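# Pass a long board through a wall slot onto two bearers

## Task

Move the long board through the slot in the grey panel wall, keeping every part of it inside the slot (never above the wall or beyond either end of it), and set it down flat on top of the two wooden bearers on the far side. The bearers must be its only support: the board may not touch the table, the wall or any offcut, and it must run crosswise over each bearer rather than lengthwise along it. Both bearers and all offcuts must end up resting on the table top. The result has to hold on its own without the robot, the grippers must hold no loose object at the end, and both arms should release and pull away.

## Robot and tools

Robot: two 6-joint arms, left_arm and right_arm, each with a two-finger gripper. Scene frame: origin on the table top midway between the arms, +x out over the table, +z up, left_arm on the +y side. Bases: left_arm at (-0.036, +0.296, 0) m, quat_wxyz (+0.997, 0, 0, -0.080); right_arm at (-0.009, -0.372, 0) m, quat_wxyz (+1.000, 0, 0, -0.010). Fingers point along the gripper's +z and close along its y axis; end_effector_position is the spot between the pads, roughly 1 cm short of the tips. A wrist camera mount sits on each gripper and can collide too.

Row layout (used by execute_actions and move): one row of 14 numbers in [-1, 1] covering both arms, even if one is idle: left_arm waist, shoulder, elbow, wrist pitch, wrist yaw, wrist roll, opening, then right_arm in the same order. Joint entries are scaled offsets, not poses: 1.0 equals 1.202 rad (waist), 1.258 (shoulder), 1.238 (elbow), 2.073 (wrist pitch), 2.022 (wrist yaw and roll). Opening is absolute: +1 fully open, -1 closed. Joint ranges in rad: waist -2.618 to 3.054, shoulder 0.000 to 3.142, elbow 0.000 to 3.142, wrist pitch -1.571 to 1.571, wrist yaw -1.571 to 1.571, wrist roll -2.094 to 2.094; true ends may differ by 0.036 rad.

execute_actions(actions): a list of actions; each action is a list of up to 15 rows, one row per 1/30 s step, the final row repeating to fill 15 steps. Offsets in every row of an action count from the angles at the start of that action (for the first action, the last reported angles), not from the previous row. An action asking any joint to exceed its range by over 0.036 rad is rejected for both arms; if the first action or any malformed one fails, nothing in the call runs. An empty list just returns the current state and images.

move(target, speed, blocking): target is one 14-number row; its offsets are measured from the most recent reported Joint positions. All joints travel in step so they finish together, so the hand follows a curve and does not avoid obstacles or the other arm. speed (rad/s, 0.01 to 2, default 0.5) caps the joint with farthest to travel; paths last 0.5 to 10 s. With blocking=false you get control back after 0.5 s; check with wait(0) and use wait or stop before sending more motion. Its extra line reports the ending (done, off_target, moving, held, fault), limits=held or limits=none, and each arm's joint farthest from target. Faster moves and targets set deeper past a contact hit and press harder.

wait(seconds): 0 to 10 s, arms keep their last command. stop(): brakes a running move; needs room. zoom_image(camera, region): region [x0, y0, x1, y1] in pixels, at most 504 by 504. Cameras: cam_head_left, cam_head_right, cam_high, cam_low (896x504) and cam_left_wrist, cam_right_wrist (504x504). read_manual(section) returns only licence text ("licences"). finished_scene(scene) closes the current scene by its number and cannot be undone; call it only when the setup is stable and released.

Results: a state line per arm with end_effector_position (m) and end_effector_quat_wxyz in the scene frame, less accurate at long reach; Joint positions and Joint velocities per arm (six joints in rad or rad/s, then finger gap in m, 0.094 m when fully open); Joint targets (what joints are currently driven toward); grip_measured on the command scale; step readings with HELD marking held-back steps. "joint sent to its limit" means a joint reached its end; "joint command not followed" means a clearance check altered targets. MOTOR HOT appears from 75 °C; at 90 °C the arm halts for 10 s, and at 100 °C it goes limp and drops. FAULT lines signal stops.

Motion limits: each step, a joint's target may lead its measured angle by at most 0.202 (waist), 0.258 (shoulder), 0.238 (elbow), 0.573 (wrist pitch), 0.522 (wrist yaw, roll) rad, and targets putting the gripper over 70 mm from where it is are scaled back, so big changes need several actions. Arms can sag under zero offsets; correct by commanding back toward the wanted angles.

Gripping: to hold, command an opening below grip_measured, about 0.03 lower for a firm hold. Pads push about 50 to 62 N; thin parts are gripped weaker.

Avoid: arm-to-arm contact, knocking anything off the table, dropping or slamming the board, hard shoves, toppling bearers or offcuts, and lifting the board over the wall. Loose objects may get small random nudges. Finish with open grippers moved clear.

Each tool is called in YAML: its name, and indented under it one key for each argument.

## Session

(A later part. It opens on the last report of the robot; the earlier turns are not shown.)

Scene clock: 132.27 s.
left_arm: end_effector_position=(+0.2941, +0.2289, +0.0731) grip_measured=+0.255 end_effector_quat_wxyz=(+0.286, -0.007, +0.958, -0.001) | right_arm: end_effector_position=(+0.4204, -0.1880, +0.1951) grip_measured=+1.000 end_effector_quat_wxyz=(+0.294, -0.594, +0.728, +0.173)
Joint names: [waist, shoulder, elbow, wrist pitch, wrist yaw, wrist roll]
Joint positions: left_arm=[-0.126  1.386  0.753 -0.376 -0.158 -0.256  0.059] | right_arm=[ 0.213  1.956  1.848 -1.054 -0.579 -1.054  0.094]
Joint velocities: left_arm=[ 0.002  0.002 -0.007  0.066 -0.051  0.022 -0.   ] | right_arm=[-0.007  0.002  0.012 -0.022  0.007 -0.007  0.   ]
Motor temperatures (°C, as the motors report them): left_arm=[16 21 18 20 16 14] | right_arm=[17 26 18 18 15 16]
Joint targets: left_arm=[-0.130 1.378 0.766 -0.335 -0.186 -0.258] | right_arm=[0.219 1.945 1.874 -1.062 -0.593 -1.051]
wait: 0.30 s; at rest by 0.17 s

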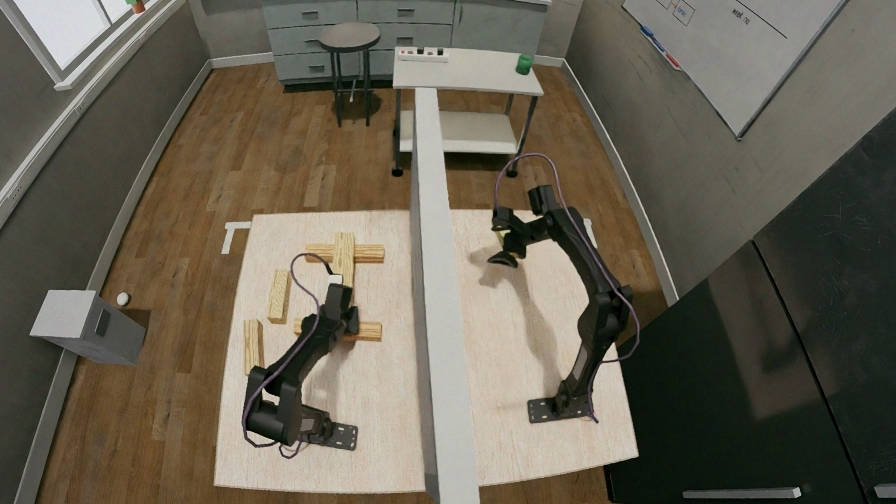

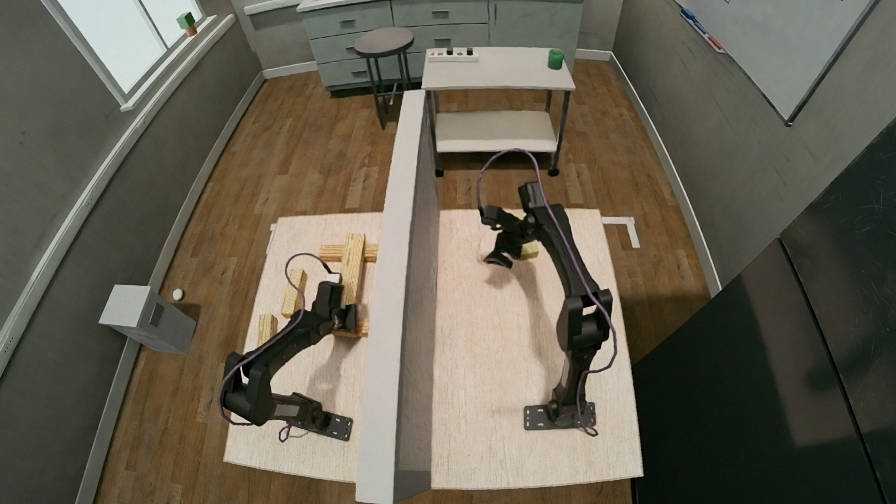

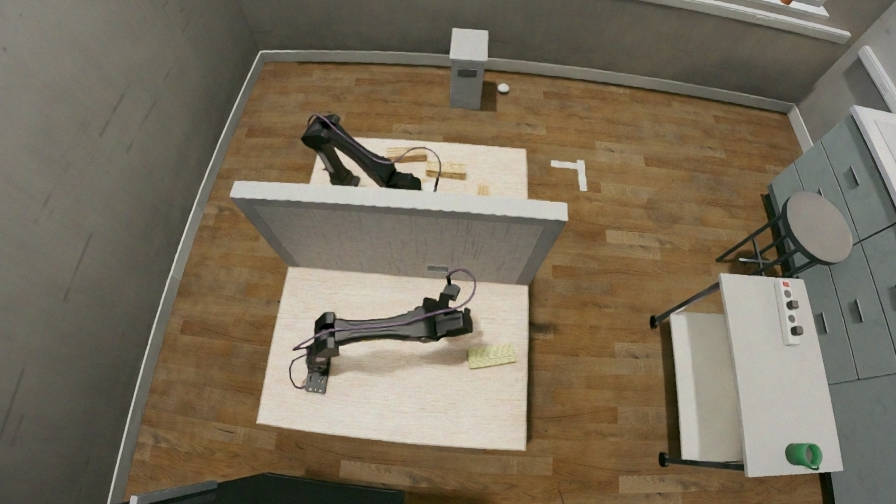

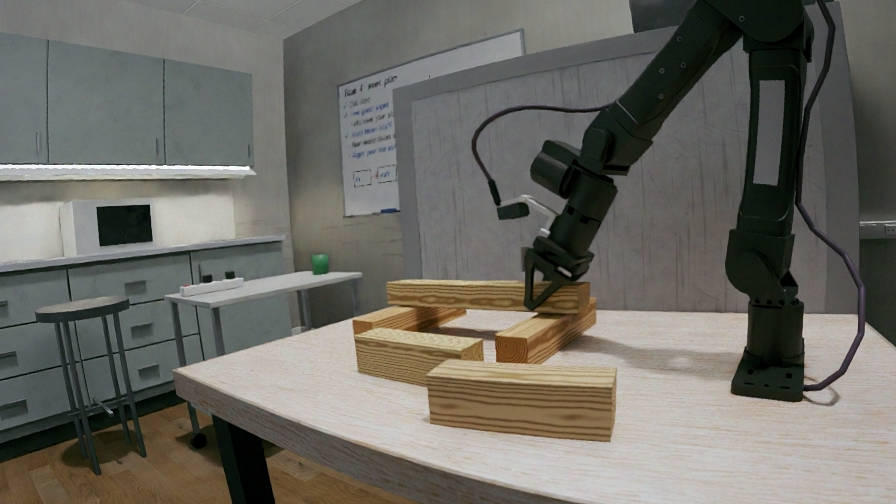

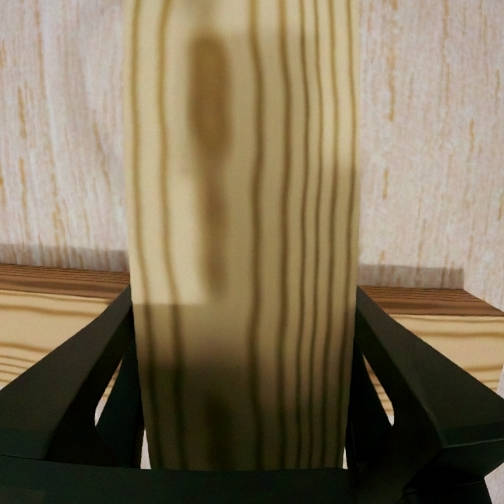

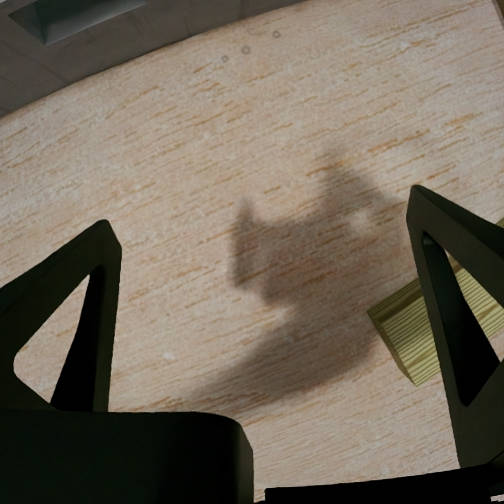

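execute_actions:
  actions:
    - [[-0.0033,-0.0068,0.0105,0.0196,-0.0130,-0.001,0.15,0.005,-0.0087,0.021,-0.0039,-0.0069,0.0015,1.0],[-0.0033,-0.0072,0.0105,0.0194,-0.0122,-0.001,0.18,0.005,-0.0087,0.021,-0.0039,-0.0069,0.0015,1.0],[-0.0033,-0.0076,0.0105,0.0192,-0.0114,-0.001,0.20,0.005,-0.0087,0.021,-0.0039,-0.0069,0.0015,1.0],[-0.0033,-0.0080,0.0105,0.0190,-0.0106,-0.001,0.22,0.005,-0.0087,0.021,-0.0039,-0.0069,0.0015,1.0],[-0.0033,-0.0084,0.0105,0.0188,-0.0098,-0.001,0.23,0.005,-0.0087,0.021,-0.0039,-0.0069,0.0015,1.0],[-0.0033,-0.0088,0.0105,0.0186,-0.0090,-0.001,0.24,0.005,-0.0087,0.021,-0.0039,-0.0069,0.0015,1.0],[-0.0033,-0.0092,0.0105,0.0184,-0.0082,-0.001,0.245,0.005,-0.0087,0.021,-0.0039,-0.0069,0.0015,1.0],[-0.0033,-0.0096,0.0105,0.0182,-0.0074,-0.001,0.25,0.005,-0.0087,0.021,-0.0039,-0.0069,0.0015,1.0],[-0.0033,-0.0100,0.0105,0.0180,-0.0066,-0.001,0.255,0.005,-0.0087,0.021,-0.0039,-0.0069,0.0015,1.0],[-0.0033,-0.0104,0.0105,0.0178,-0.0058,-0.001,0.26,0.005,-0.0087,0.021,-0.0039,-0.0069,0.0015,1.0],[-0.0033,-0.0108,0.0105,0.0176,-0.0050,-0.001,0.28,0.005,-0.0087,0.021,-0.0039,-0.0069,0.0015,1.0],[-0.0033,-0.0112,0.0105,0.0174,-0.0045,-0.001,0.35,0.005,-0.0087,0.021,-0.0039,-0.0069,0.0015,1.0],[-0.0033,-0.0116,0.0105,0.0172,-0.0040,-0.001,0.55,0.005,-0.0087,0.021,-0.0039,-0.0069,0.0015,1.0],[-0.0033,-0.0120,0.0105,0.0170,-0.0040,-0.001,0.8,0.005,-0.0087,0.021,-0.0039,-0.0069,0.0015,1.0],[-0.0033,-0.0120,0.0105,0.0170,-0.0040,-0.001,1.0,0.005,-0.0087,0.021,-0.0039,-0.0069,0.0015,1.0]]
    - [[-0.0033,-0.0200,0.0180,0.0170,-0.0040,-0.001,1.0,0.005,-0.0087,0.021,-0.0039,-0.0069,0.0015,1.0],[-0.0033,-0.0263,0.0235,0.0149,-0.0040,-0.001,1.0,0.005,-0.0087,0.021,-0.0039,-0.0069,0.0015,1.0],[-0.0033,-0.0326,0.0259,0.0092,-0.0040,-0.001,1.0,0.005,-0.0087,0.021,-0.0039,-0.0069,0.0015,1.0],[-0.0033,-0.0423,0.0297,0.0004,-0.0040,-0.001,1.0,0.005,-0.0087,0.021,-0.0039,-0.0069,0.0015,1.0],[-0.0033,-0.0547,0.0345,-0.0109,-0.0040,-0.001,1.0,0.005,-0.0087,0.021,-0.0039,-0.0069,0.0015,1.0],[-0.0033,-0.0692,0.0400,-0.0240,-0.0040,-0.001,1.0,0.005,-0.0087,0.021,-0.0039,-0.0069,0.0015,1.0],[-0.0033,-0.0850,0.0461,-0.0383,-0.0040,-0.001,1.0,0.005,-0.0087,0.021,-0.0039,-0.0069,0.0015,1.0],[-0.0033,-0.1015,0.0525,-0.0533,-0.0040,-0.001,1.0,0.005,-0.0087,0.021,-0.0039,-0.0069,0.0015,1.0],[-0.0033,-0.1180,0.0589,-0.0682,-0.0040,-0.001,1.0,0.005,-0.0087,0.021,-0.0039,-0.0069,0.0015,1.0],[-0.0033,-0.1338,0.0650,-0.0825,-0.0040,-0.001,1.0,0.005,-0.0087,0.021,-0.0039,-0.0069,0.0015,1.0],[-0.0033,-0.1483,0.0705,-0.0956,-0.0040,-0.001,1.0,0.005,-0.0087,0.021,-0.0039,-0.0069,0.0015,1.0],[-0.0033,-0.1607,0.0753,-0.1069,-0.0040,-0.001,1.0,0.005,-0.0087,0.021,-0.0039,-0.0069,0.0015,1.0],[-0.0033,-0.1704,0.0791,-0.1157,-0.0040,-0.001,1.0,0.005,-0.0087,0.021,-0.0039,-0.0069,0.0015,1.0],[-0.0033,-0.1767,0.0815,-0.1214,-0.0040,-0.001,1.0,0.005,-0.0087,0.021,-0.0039,-0.0069,0.0015,1.0],[-0.0033,-0.1790,0.0824,-0.1235,-0.0040,-0.001,1.0,0.005,-0.0087,0.021,-0.0039,-0.0069,0.0015,1.0]]

wait:
  seconds: 0.3

zoom_image:
  camera: "cam_low"
  region: [345, 230, 615, 370]

Scene clock: 135.00 s.
left_arm: end_effector_position=(+0.2851, +0.2315, +0.1402) grip_measured=+1.000 end_effector_quat_wxyz=(+0.338, -0.012, +0.941, -0.017) | right_arm: end_effector_position=(+0.4204, -0.1880, +0.1951) grip_measured=+1.000 end_effector_quat_wxyz=(+0.294, -0.594, +0.728, +0.173)
Joint names: [waist, shoulder, elbow, wrist pitch, wrist yaw, wrist roll]
Joint positions: left_arm=[-0.126  1.191  0.826 -0.53  -0.158 -0.256  0.094] | right_arm=[ 0.213  1.956  1.848 -1.054 -0.579 -1.054  0.094]
Joint velocities: left_arm=[-0.007 -0.33   0.125 -0.447  0.007  0.007  0.   ] | right_arm=[ 0.007 -0.002 -0.007  0.037  0.007  0.037  0.   ]
Motor temperatures (°C, as the motors report them): left_arm=[16 20 18 20 16 14] | right_arm=[17 26 18 18 15 16]
Joint targets: left_arm=[-0.130 1.161 0.855 -0.619 -0.166 -0.258] | right_arm=[0.219 1.945 1.874 -1.062 -0.593 -1.051]
Step readings (joint positions; steps 1 to 15: 1st action; 16 to 30: 2nd action):
0: left_arm=[-0.126 1.386 0.753 -0.376 -0.158 -0.256] | right_arm=[0.213 1.956 1.848 -1.054 -0.579 -1.054]
1: left_arm=[-0.126 1.386 0.753 -0.376 -0.158 -0.256] | right_arm=[0.213 1.956 1.848 -1.054 -0.579 -1.054]
2: left_arm=[-0.126 1.386 0.753 -0.376 -0.158 -0.256] | right_arm=[0.213 1.956 1.848 -1.054 -0.579 -1.054]
4: left_arm=[-0.126 1.386 0.753 -0.376 -0.158 -0.256] | right_arm=[0.213 1.956 1.848 -1.054 -0.579 -1.054]
8: left_arm=[-0.126 1.386 0.753 -0.377 -0.158 -0.256] | right_arm=[0.213 1.956 1.848 -1.054 -0.579 -1.054]
15: left_arm=[-0.126 1.386 0.753 -0.363 -0.158 -0.256] | right_arm=[0.213 1.956 1.848 -1.054 -0.579 -1.054]
16: left_arm=[-0.126 1.386 0.753 -0.359 -0.158 -0.256] | right_arm=[0.213 1.956 1.848 -1.054 -0.579 -1.054]
17: left_arm=[-0.126 1.386 0.753 -0.355 -0.158 -0.256] | right_arm=[0.213 1.956 1.848 -1.054 -0.579 -1.054]
19: left_arm=[-0.126 1.380 0.753 -0.354 -0.158 -0.256] | right_arm=[0.213 1.956 1.848 -1.054 -0.579 -1.054]
23: left_arm=[-0.126 1.327 0.766 -0.399 -0.158 -0.256] | right_arm=[0.213 1.956 1.848 -1.054 -0.579 -1.054]
30: Joint positions above

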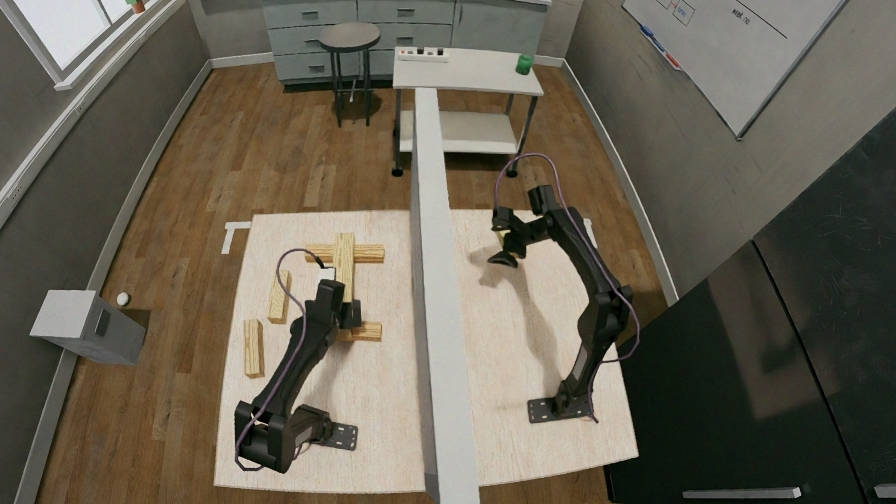

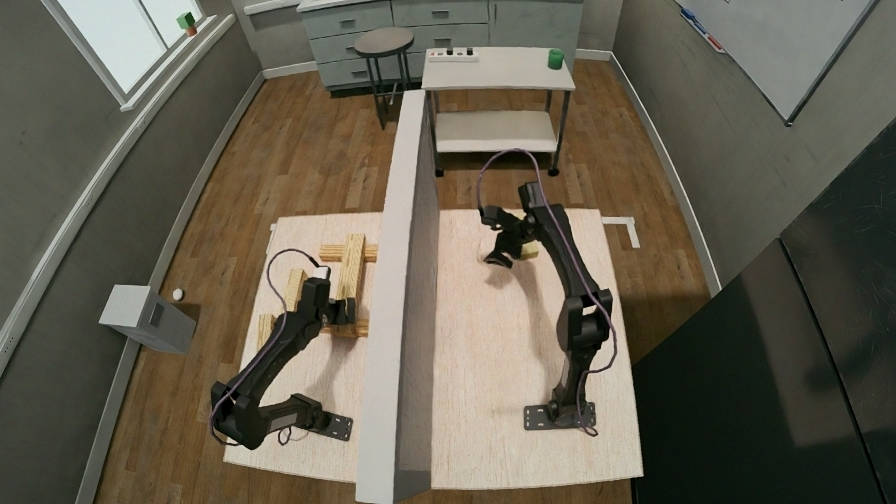

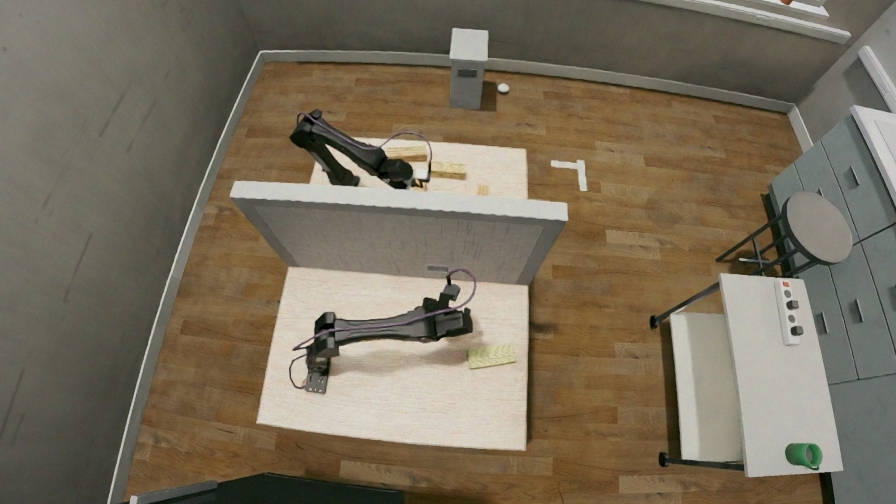

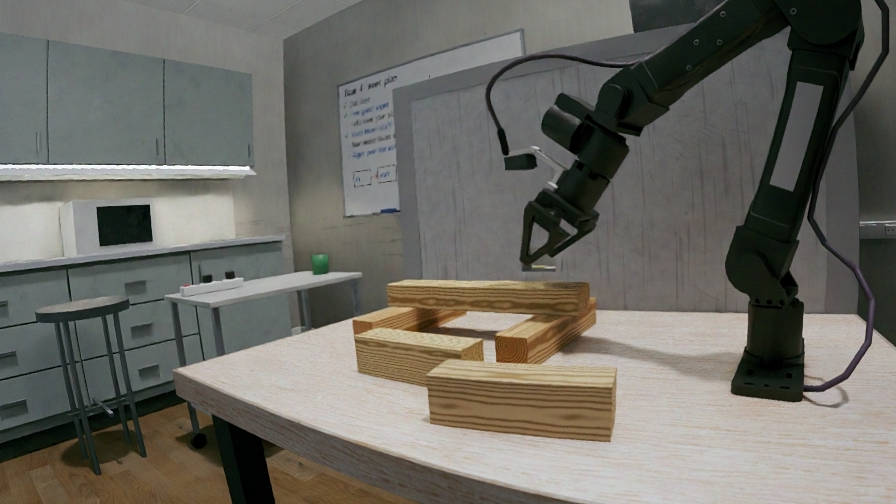

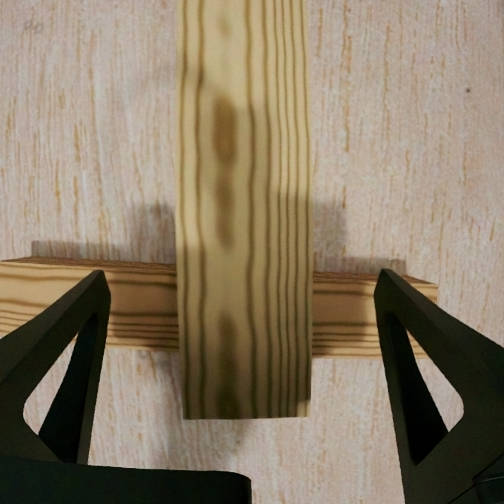

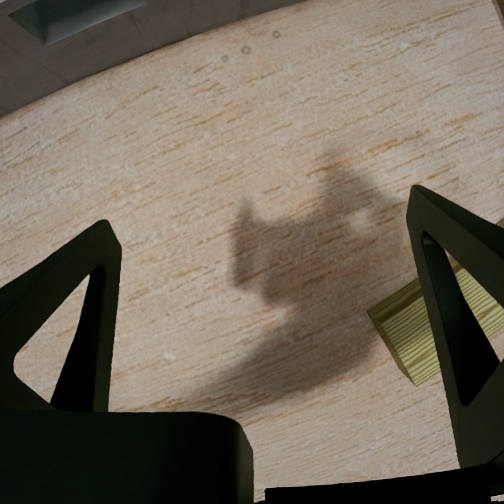

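Scene clock: 135.30 s.
left_arm: end_effector_position=(+0.2738, +0.2349, +0.1366) grip_measured=+1.000 end_effector_quat_wxyz=(+0.317, -0.010, +0.948, -0.010) | right_arm: end_effector_position=(+0.4204, -0.1880, +0.1951) grip_measured=+1.000 end_effector_quat_wxyz=(+0.294, -0.594, +0.728, +0.173)
Joint names: [waist, shoulder, elbow, wrist pitch, wrist yaw, wrist roll]
Joint positions: left_arm=[-0.126  1.178  0.832 -0.596 -0.158 -0.256  0.094] | right_arm=[ 0.213  1.956  1.848 -1.054 -0.579 -1.054  0.094]
Joint velocities: left_arm=[ 0.012  0.002 -0.002 -0.051  0.066  0.051  0.   ] | right_arm=[-0.002  0.002 -0.002 -0.007  0.037 -0.007  0.   ]
Motor temperatures (°C, as the motors report them): left_arm=[16 20 18 20 16 14] | right_arm=[17 26 18 18 15 16]
Joint targets: left_arm=[-0.130 1.161 0.855 -0.619 -0.166 -0.258] | right_arm=[0.219 1.945 1.874 -1.062 -0.593 -1.051]
wait: 0.30 s; no rest

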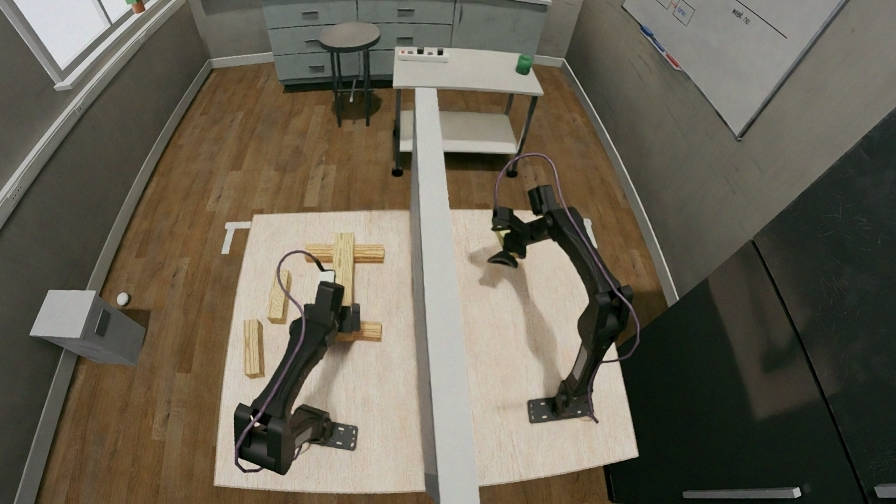

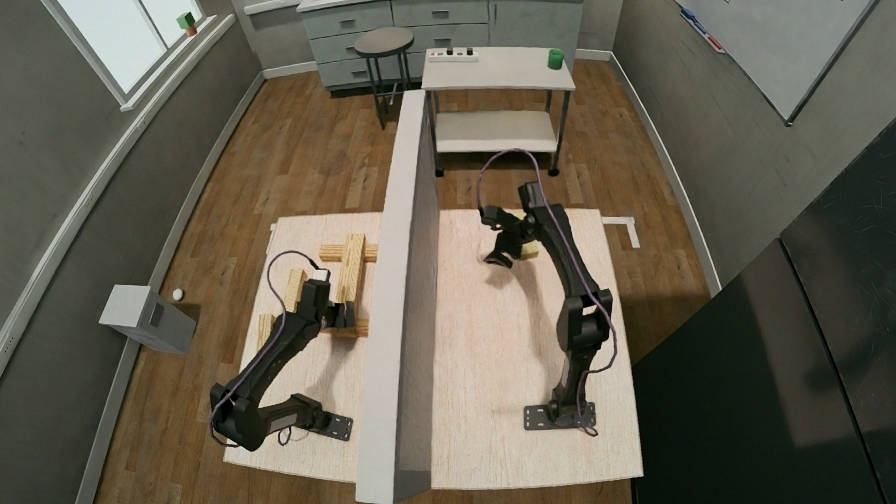

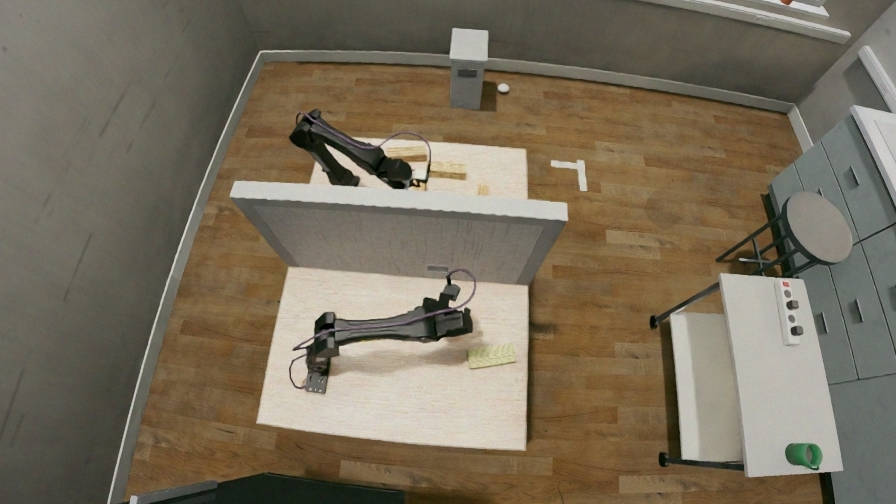

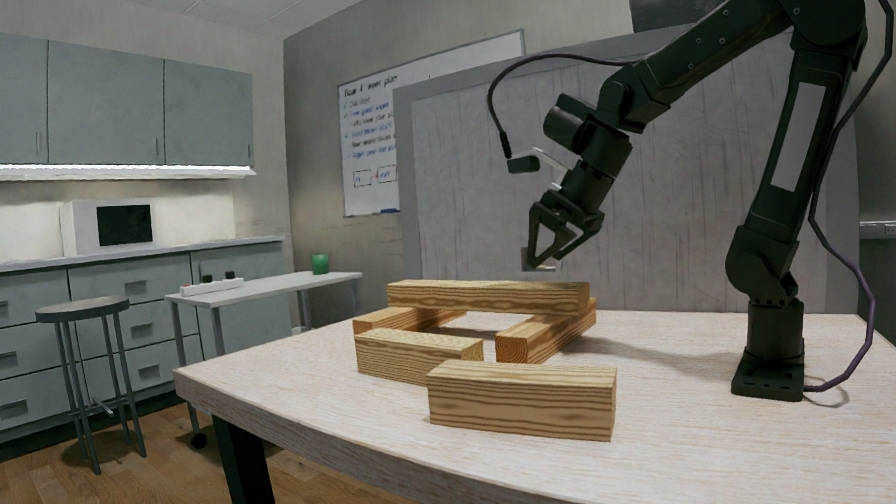

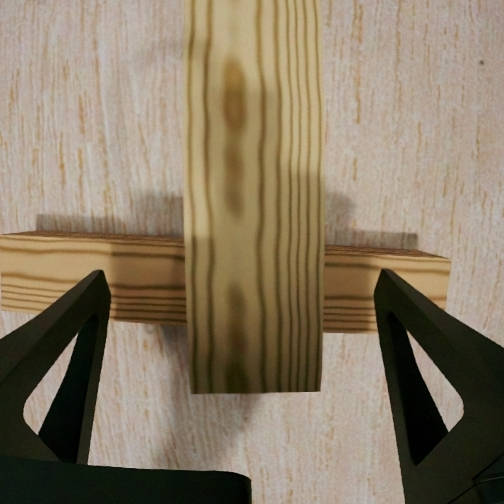

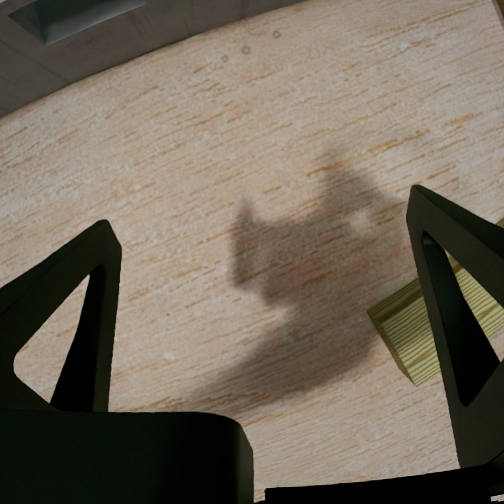

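Region (345, 230, 615, 370) of cam_low's 896x504 image, scaled by 1.867, with more detail than that image has; it fills the top 261 rows of this view, and the rest is white.

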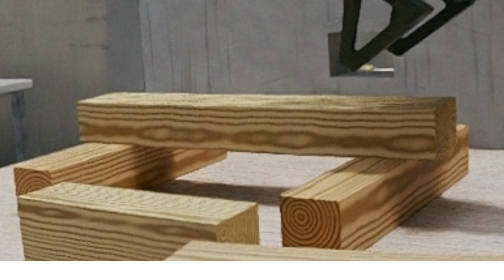

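execute_actions:
  actions:
    - [[-0.0033,-0.0149,0.0195,-0.011,-0.0040,-0.001,1.0,0.005,-0.0087,0.021,-0.0039,-0.0069,0.0015,1.0],[-0.0033,-0.0188,0.0222,-0.011,-0.0040,-0.001,1.0,0.005,-0.0087,0.021,-0.0039,-0.0069,0.0015,1.0],[-0.0033,-0.0247,0.0263,-0.011,-0.0040,-0.001,1.0,0.005,-0.0087,0.021,-0.0039,-0.0069,0.0015,1.0],[-0.0033,-0.0323,0.0315,-0.011,-0.0040,-0.001,1.0,0.005,-0.0087,0.021,-0.0039,-0.0069,0.0015,1.0],[-0.0033,-0.0412,0.0375,-0.011,-0.0040,-0.001,1.0,0.005,-0.0087,0.021,-0.0039,-0.0069,0.0015,1.0],[-0.0033,-0.0509,0.0442,-0.011,-0.0040,-0.001,1.0,0.005,-0.0087,0.021,-0.0039,-0.0069,0.0015,1.0],[-0.0033,-0.0610,0.0511,-0.011,-0.0040,-0.001,1.0,0.005,-0.0087,0.021,-0.0039,-0.0069,0.0015,1.0],[-0.0033,-0.0711,0.0580,-0.011,-0.0040,-0.001,1.0,0.005,-0.0087,0.021,-0.0039,-0.0069,0.0015,1.0],[-0.0033,-0.0808,0.0647,-0.011,-0.0040,-0.001,1.0,0.005,-0.0087,0.021,-0.0039,-0.0069,0.0015,1.0],[-0.0033,-0.0897,0.0707,-0.011,-0.0040,-0.001,1.0,0.005,-0.0087,0.021,-0.0039,-0.0069,0.0015,1.0],[-0.0033,-0.0973,0.0759,-0.011,-0.0040,-0.001,1.0,0.005,-0.0087,0.021,-0.0039,-0.0069,0.0015,1.0],[-0.0033,-0.1032,0.0800,-0.011,-0.0040,-0.001,1.0,0.005,-0.0087,0.021,-0.0039,-0.0069,0.0015,1.0],[-0.0033,-0.1071,0.0827,-0.011,-0.0040,-0.001,1.0,0.005,-0.0087,0.021,-0.0039,-0.0069,0.0015,1.0],[-0.0033,-0.1085,0.0836,-0.011,-0.0040,-0.001,1.0,0.005,-0.0087,0.021,-0.0039,-0.0069,0.0015,1.0]]

wait:
  seconds: 0.3

Scene clock: 136.33 s.
left_arm: end_effector_position=(+0.2791, +0.2333, +0.1996) grip_measured=+1.000 end_effector_quat_wxyz=(+0.394, -0.017, +0.918, -0.034) | right_arm: end_effector_position=(+0.4204, -0.1880, +0.1951) grip_measured=+1.000 end_effector_quat_wxyz=(+0.294, -0.594, +0.728, +0.173)
Joint names: [waist, shoulder, elbow, wrist pitch, wrist yaw, wrist roll]
Joint positions: left_arm=[-0.126  1.063  0.909 -0.614 -0.158 -0.256  0.094] | right_arm=[ 0.213  1.956  1.848 -1.054 -0.579 -1.054  0.094]
Joint velocities: left_arm=[ 0.017 -0.159  0.115  0.066  0.095  0.022  0.   ] | right_arm=[ 0.002 -0.007  0.002 -0.007  0.007 -0.022  0.   ]
Motor temperatures (°C, as the motors report them): left_arm=[16 20 18 20 16 14] | right_arm=[17 26 18 18 15 16]
Joint targets: left_arm=[-0.130 1.041 0.935 -0.619 -0.166 -0.258] | right_arm=[0.219 1.945 1.874 -1.062 -0.593 -1.051]
Step readings (joint positions):
0: left_arm=[-0.126 1.178 0.832 -0.606 -0.158 -0.256] | right_arm=[0.213 1.956 1.848 -1.054 -0.579 -1.054]
1: left_arm=[-0.126 1.178 0.832 -0.606 -0.158 -0.256] | right_arm=[0.213 1.956 1.848 -1.054 -0.579 -1.054]
2: left_arm=[-0.126 1.178 0.832 -0.606 -0.158 -0.256] | right_arm=[0.213 1.956 1.848 -1.054 -0.579 -1.054]
4: left_arm=[-0.126 1.177 0.832 -0.606 -0.158 -0.256] | right_arm=[0.213 1.956 1.848 -1.054 -0.579 -1.054]
8: left_arm=[-0.126 1.145 0.846 -0.617 -0.158 -0.256] | right_arm=[0.213 1.956 1.848 -1.054 -0.579 -1.054]
15: Joint positions above

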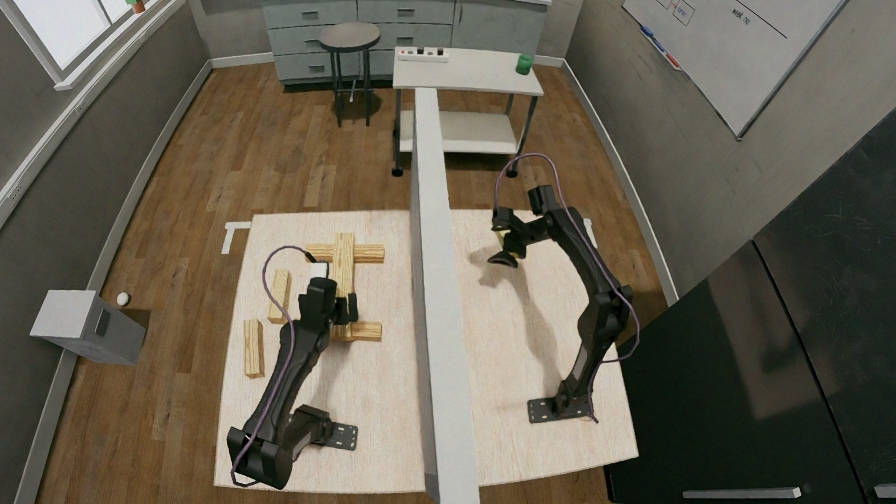

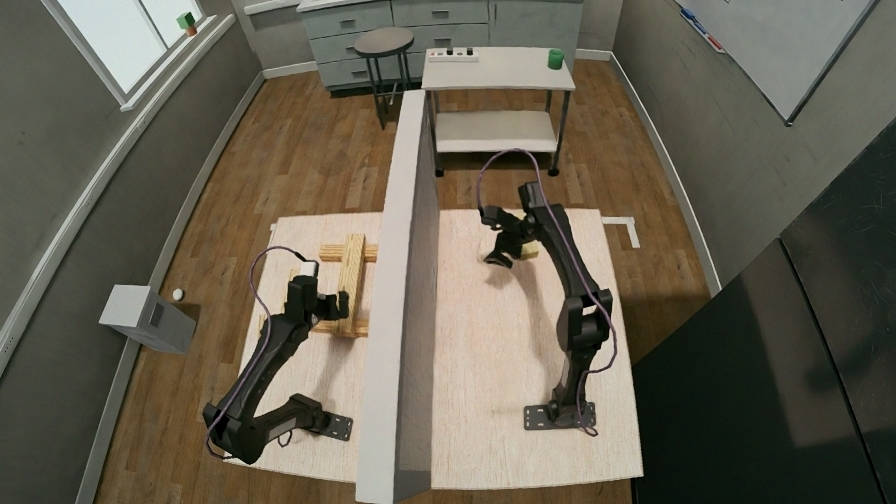

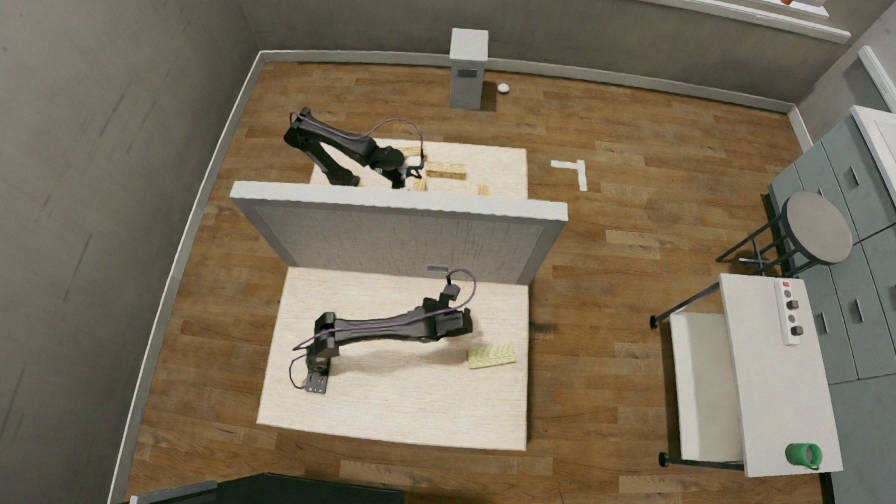

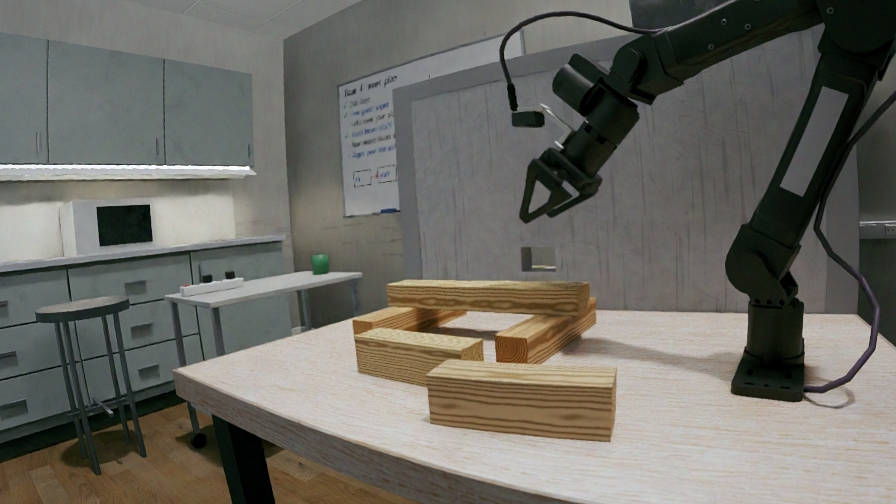

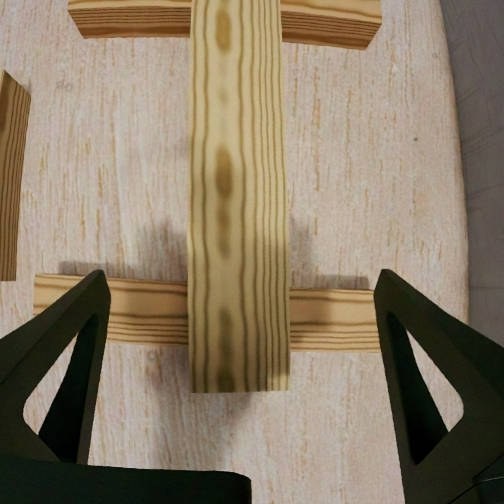

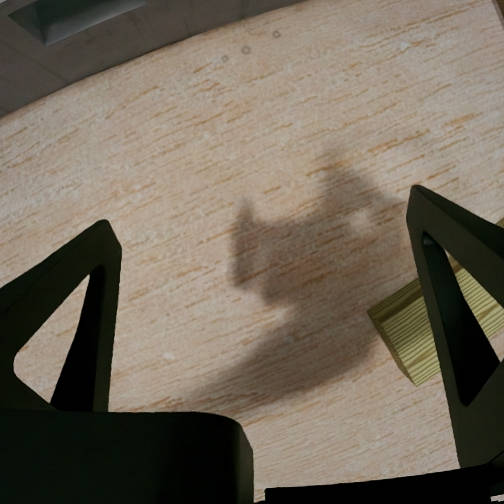

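Scene clock: 136.63 s.
left_arm: end_effector_position=(+0.2794, +0.2332, +0.2025) grip_measured=+1.000 end_effector_quat_wxyz=(+0.398, -0.017, +0.916, -0.035) | right_arm: end_effector_position=(+0.4204, -0.1880, +0.1951) grip_measured=+1.000 end_effector_quat_wxyz=(+0.294, -0.594, +0.728, +0.173)
Joint names: [waist, shoulder, elbow, wrist pitch, wrist yaw, wrist roll]
Joint positions: left_arm=[-0.126  1.059  0.912 -0.613 -0.158 -0.256  0.094] | right_arm=[ 0.213  1.956  1.848 -1.054 -0.579 -1.054  0.094]
Joint velocities: left_arm=[ 0.002  0.007 -0.007  0.037  0.022  0.007  0.   ] | right_arm=[-0.032  0.002  0.012  0.007  0.037 -0.007  0.   ]
Motor temperatures (°C, as the motors report them): left_arm=[16 20 18 20 16 14] | right_arm=[17 26 18 18 15 16]
Joint targets: left_arm=[-0.130 1.041 0.935 -0.619 -0.166 -0.258] | right_arm=[0.219 1.945 1.874 -1.062 -0.593 -1.051]
wait: 0.30 s; at rest by 0.20 s

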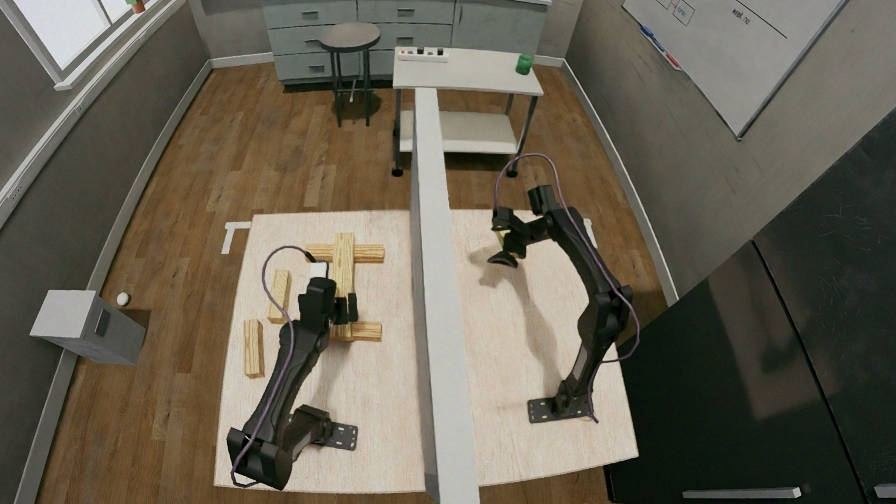

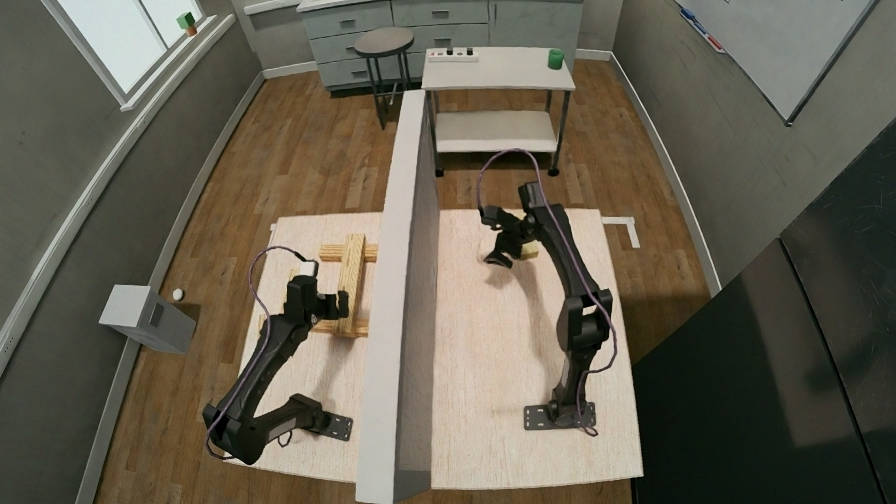

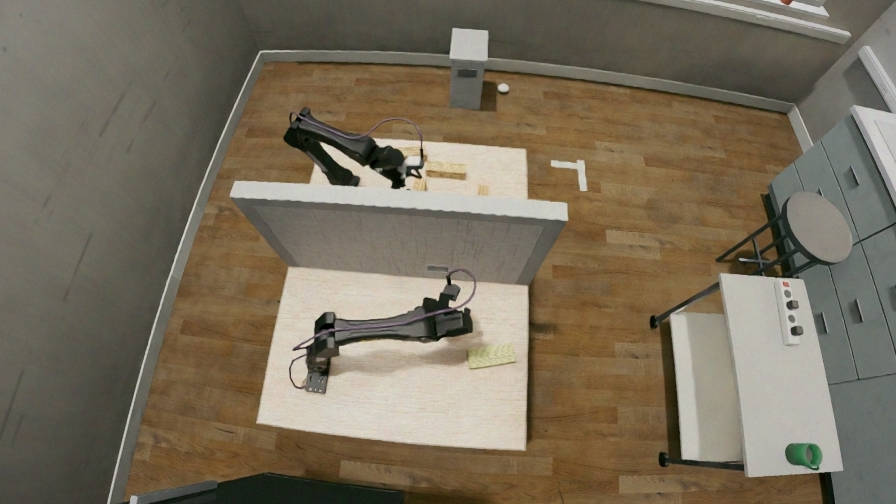

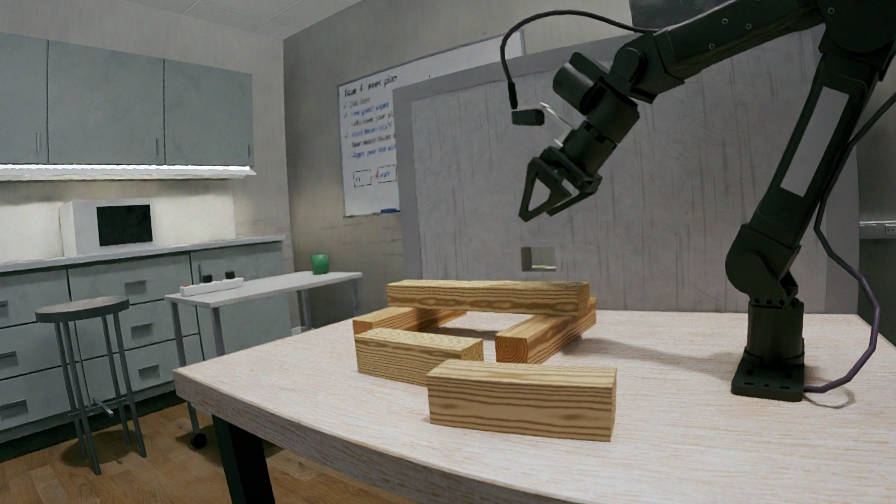

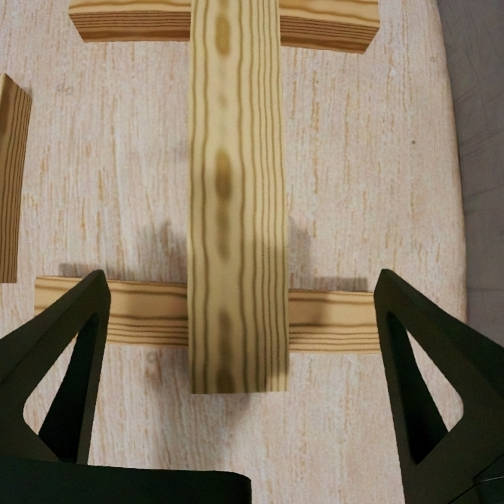

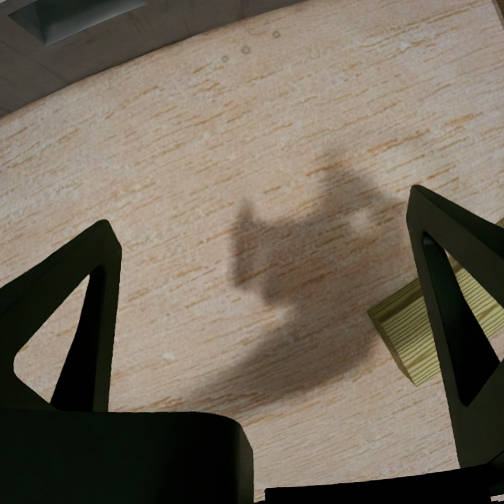

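The board rests flat across both bearers and both arms are clear.

finished_scene:
  scene: 1

The scene is finished: the task was done.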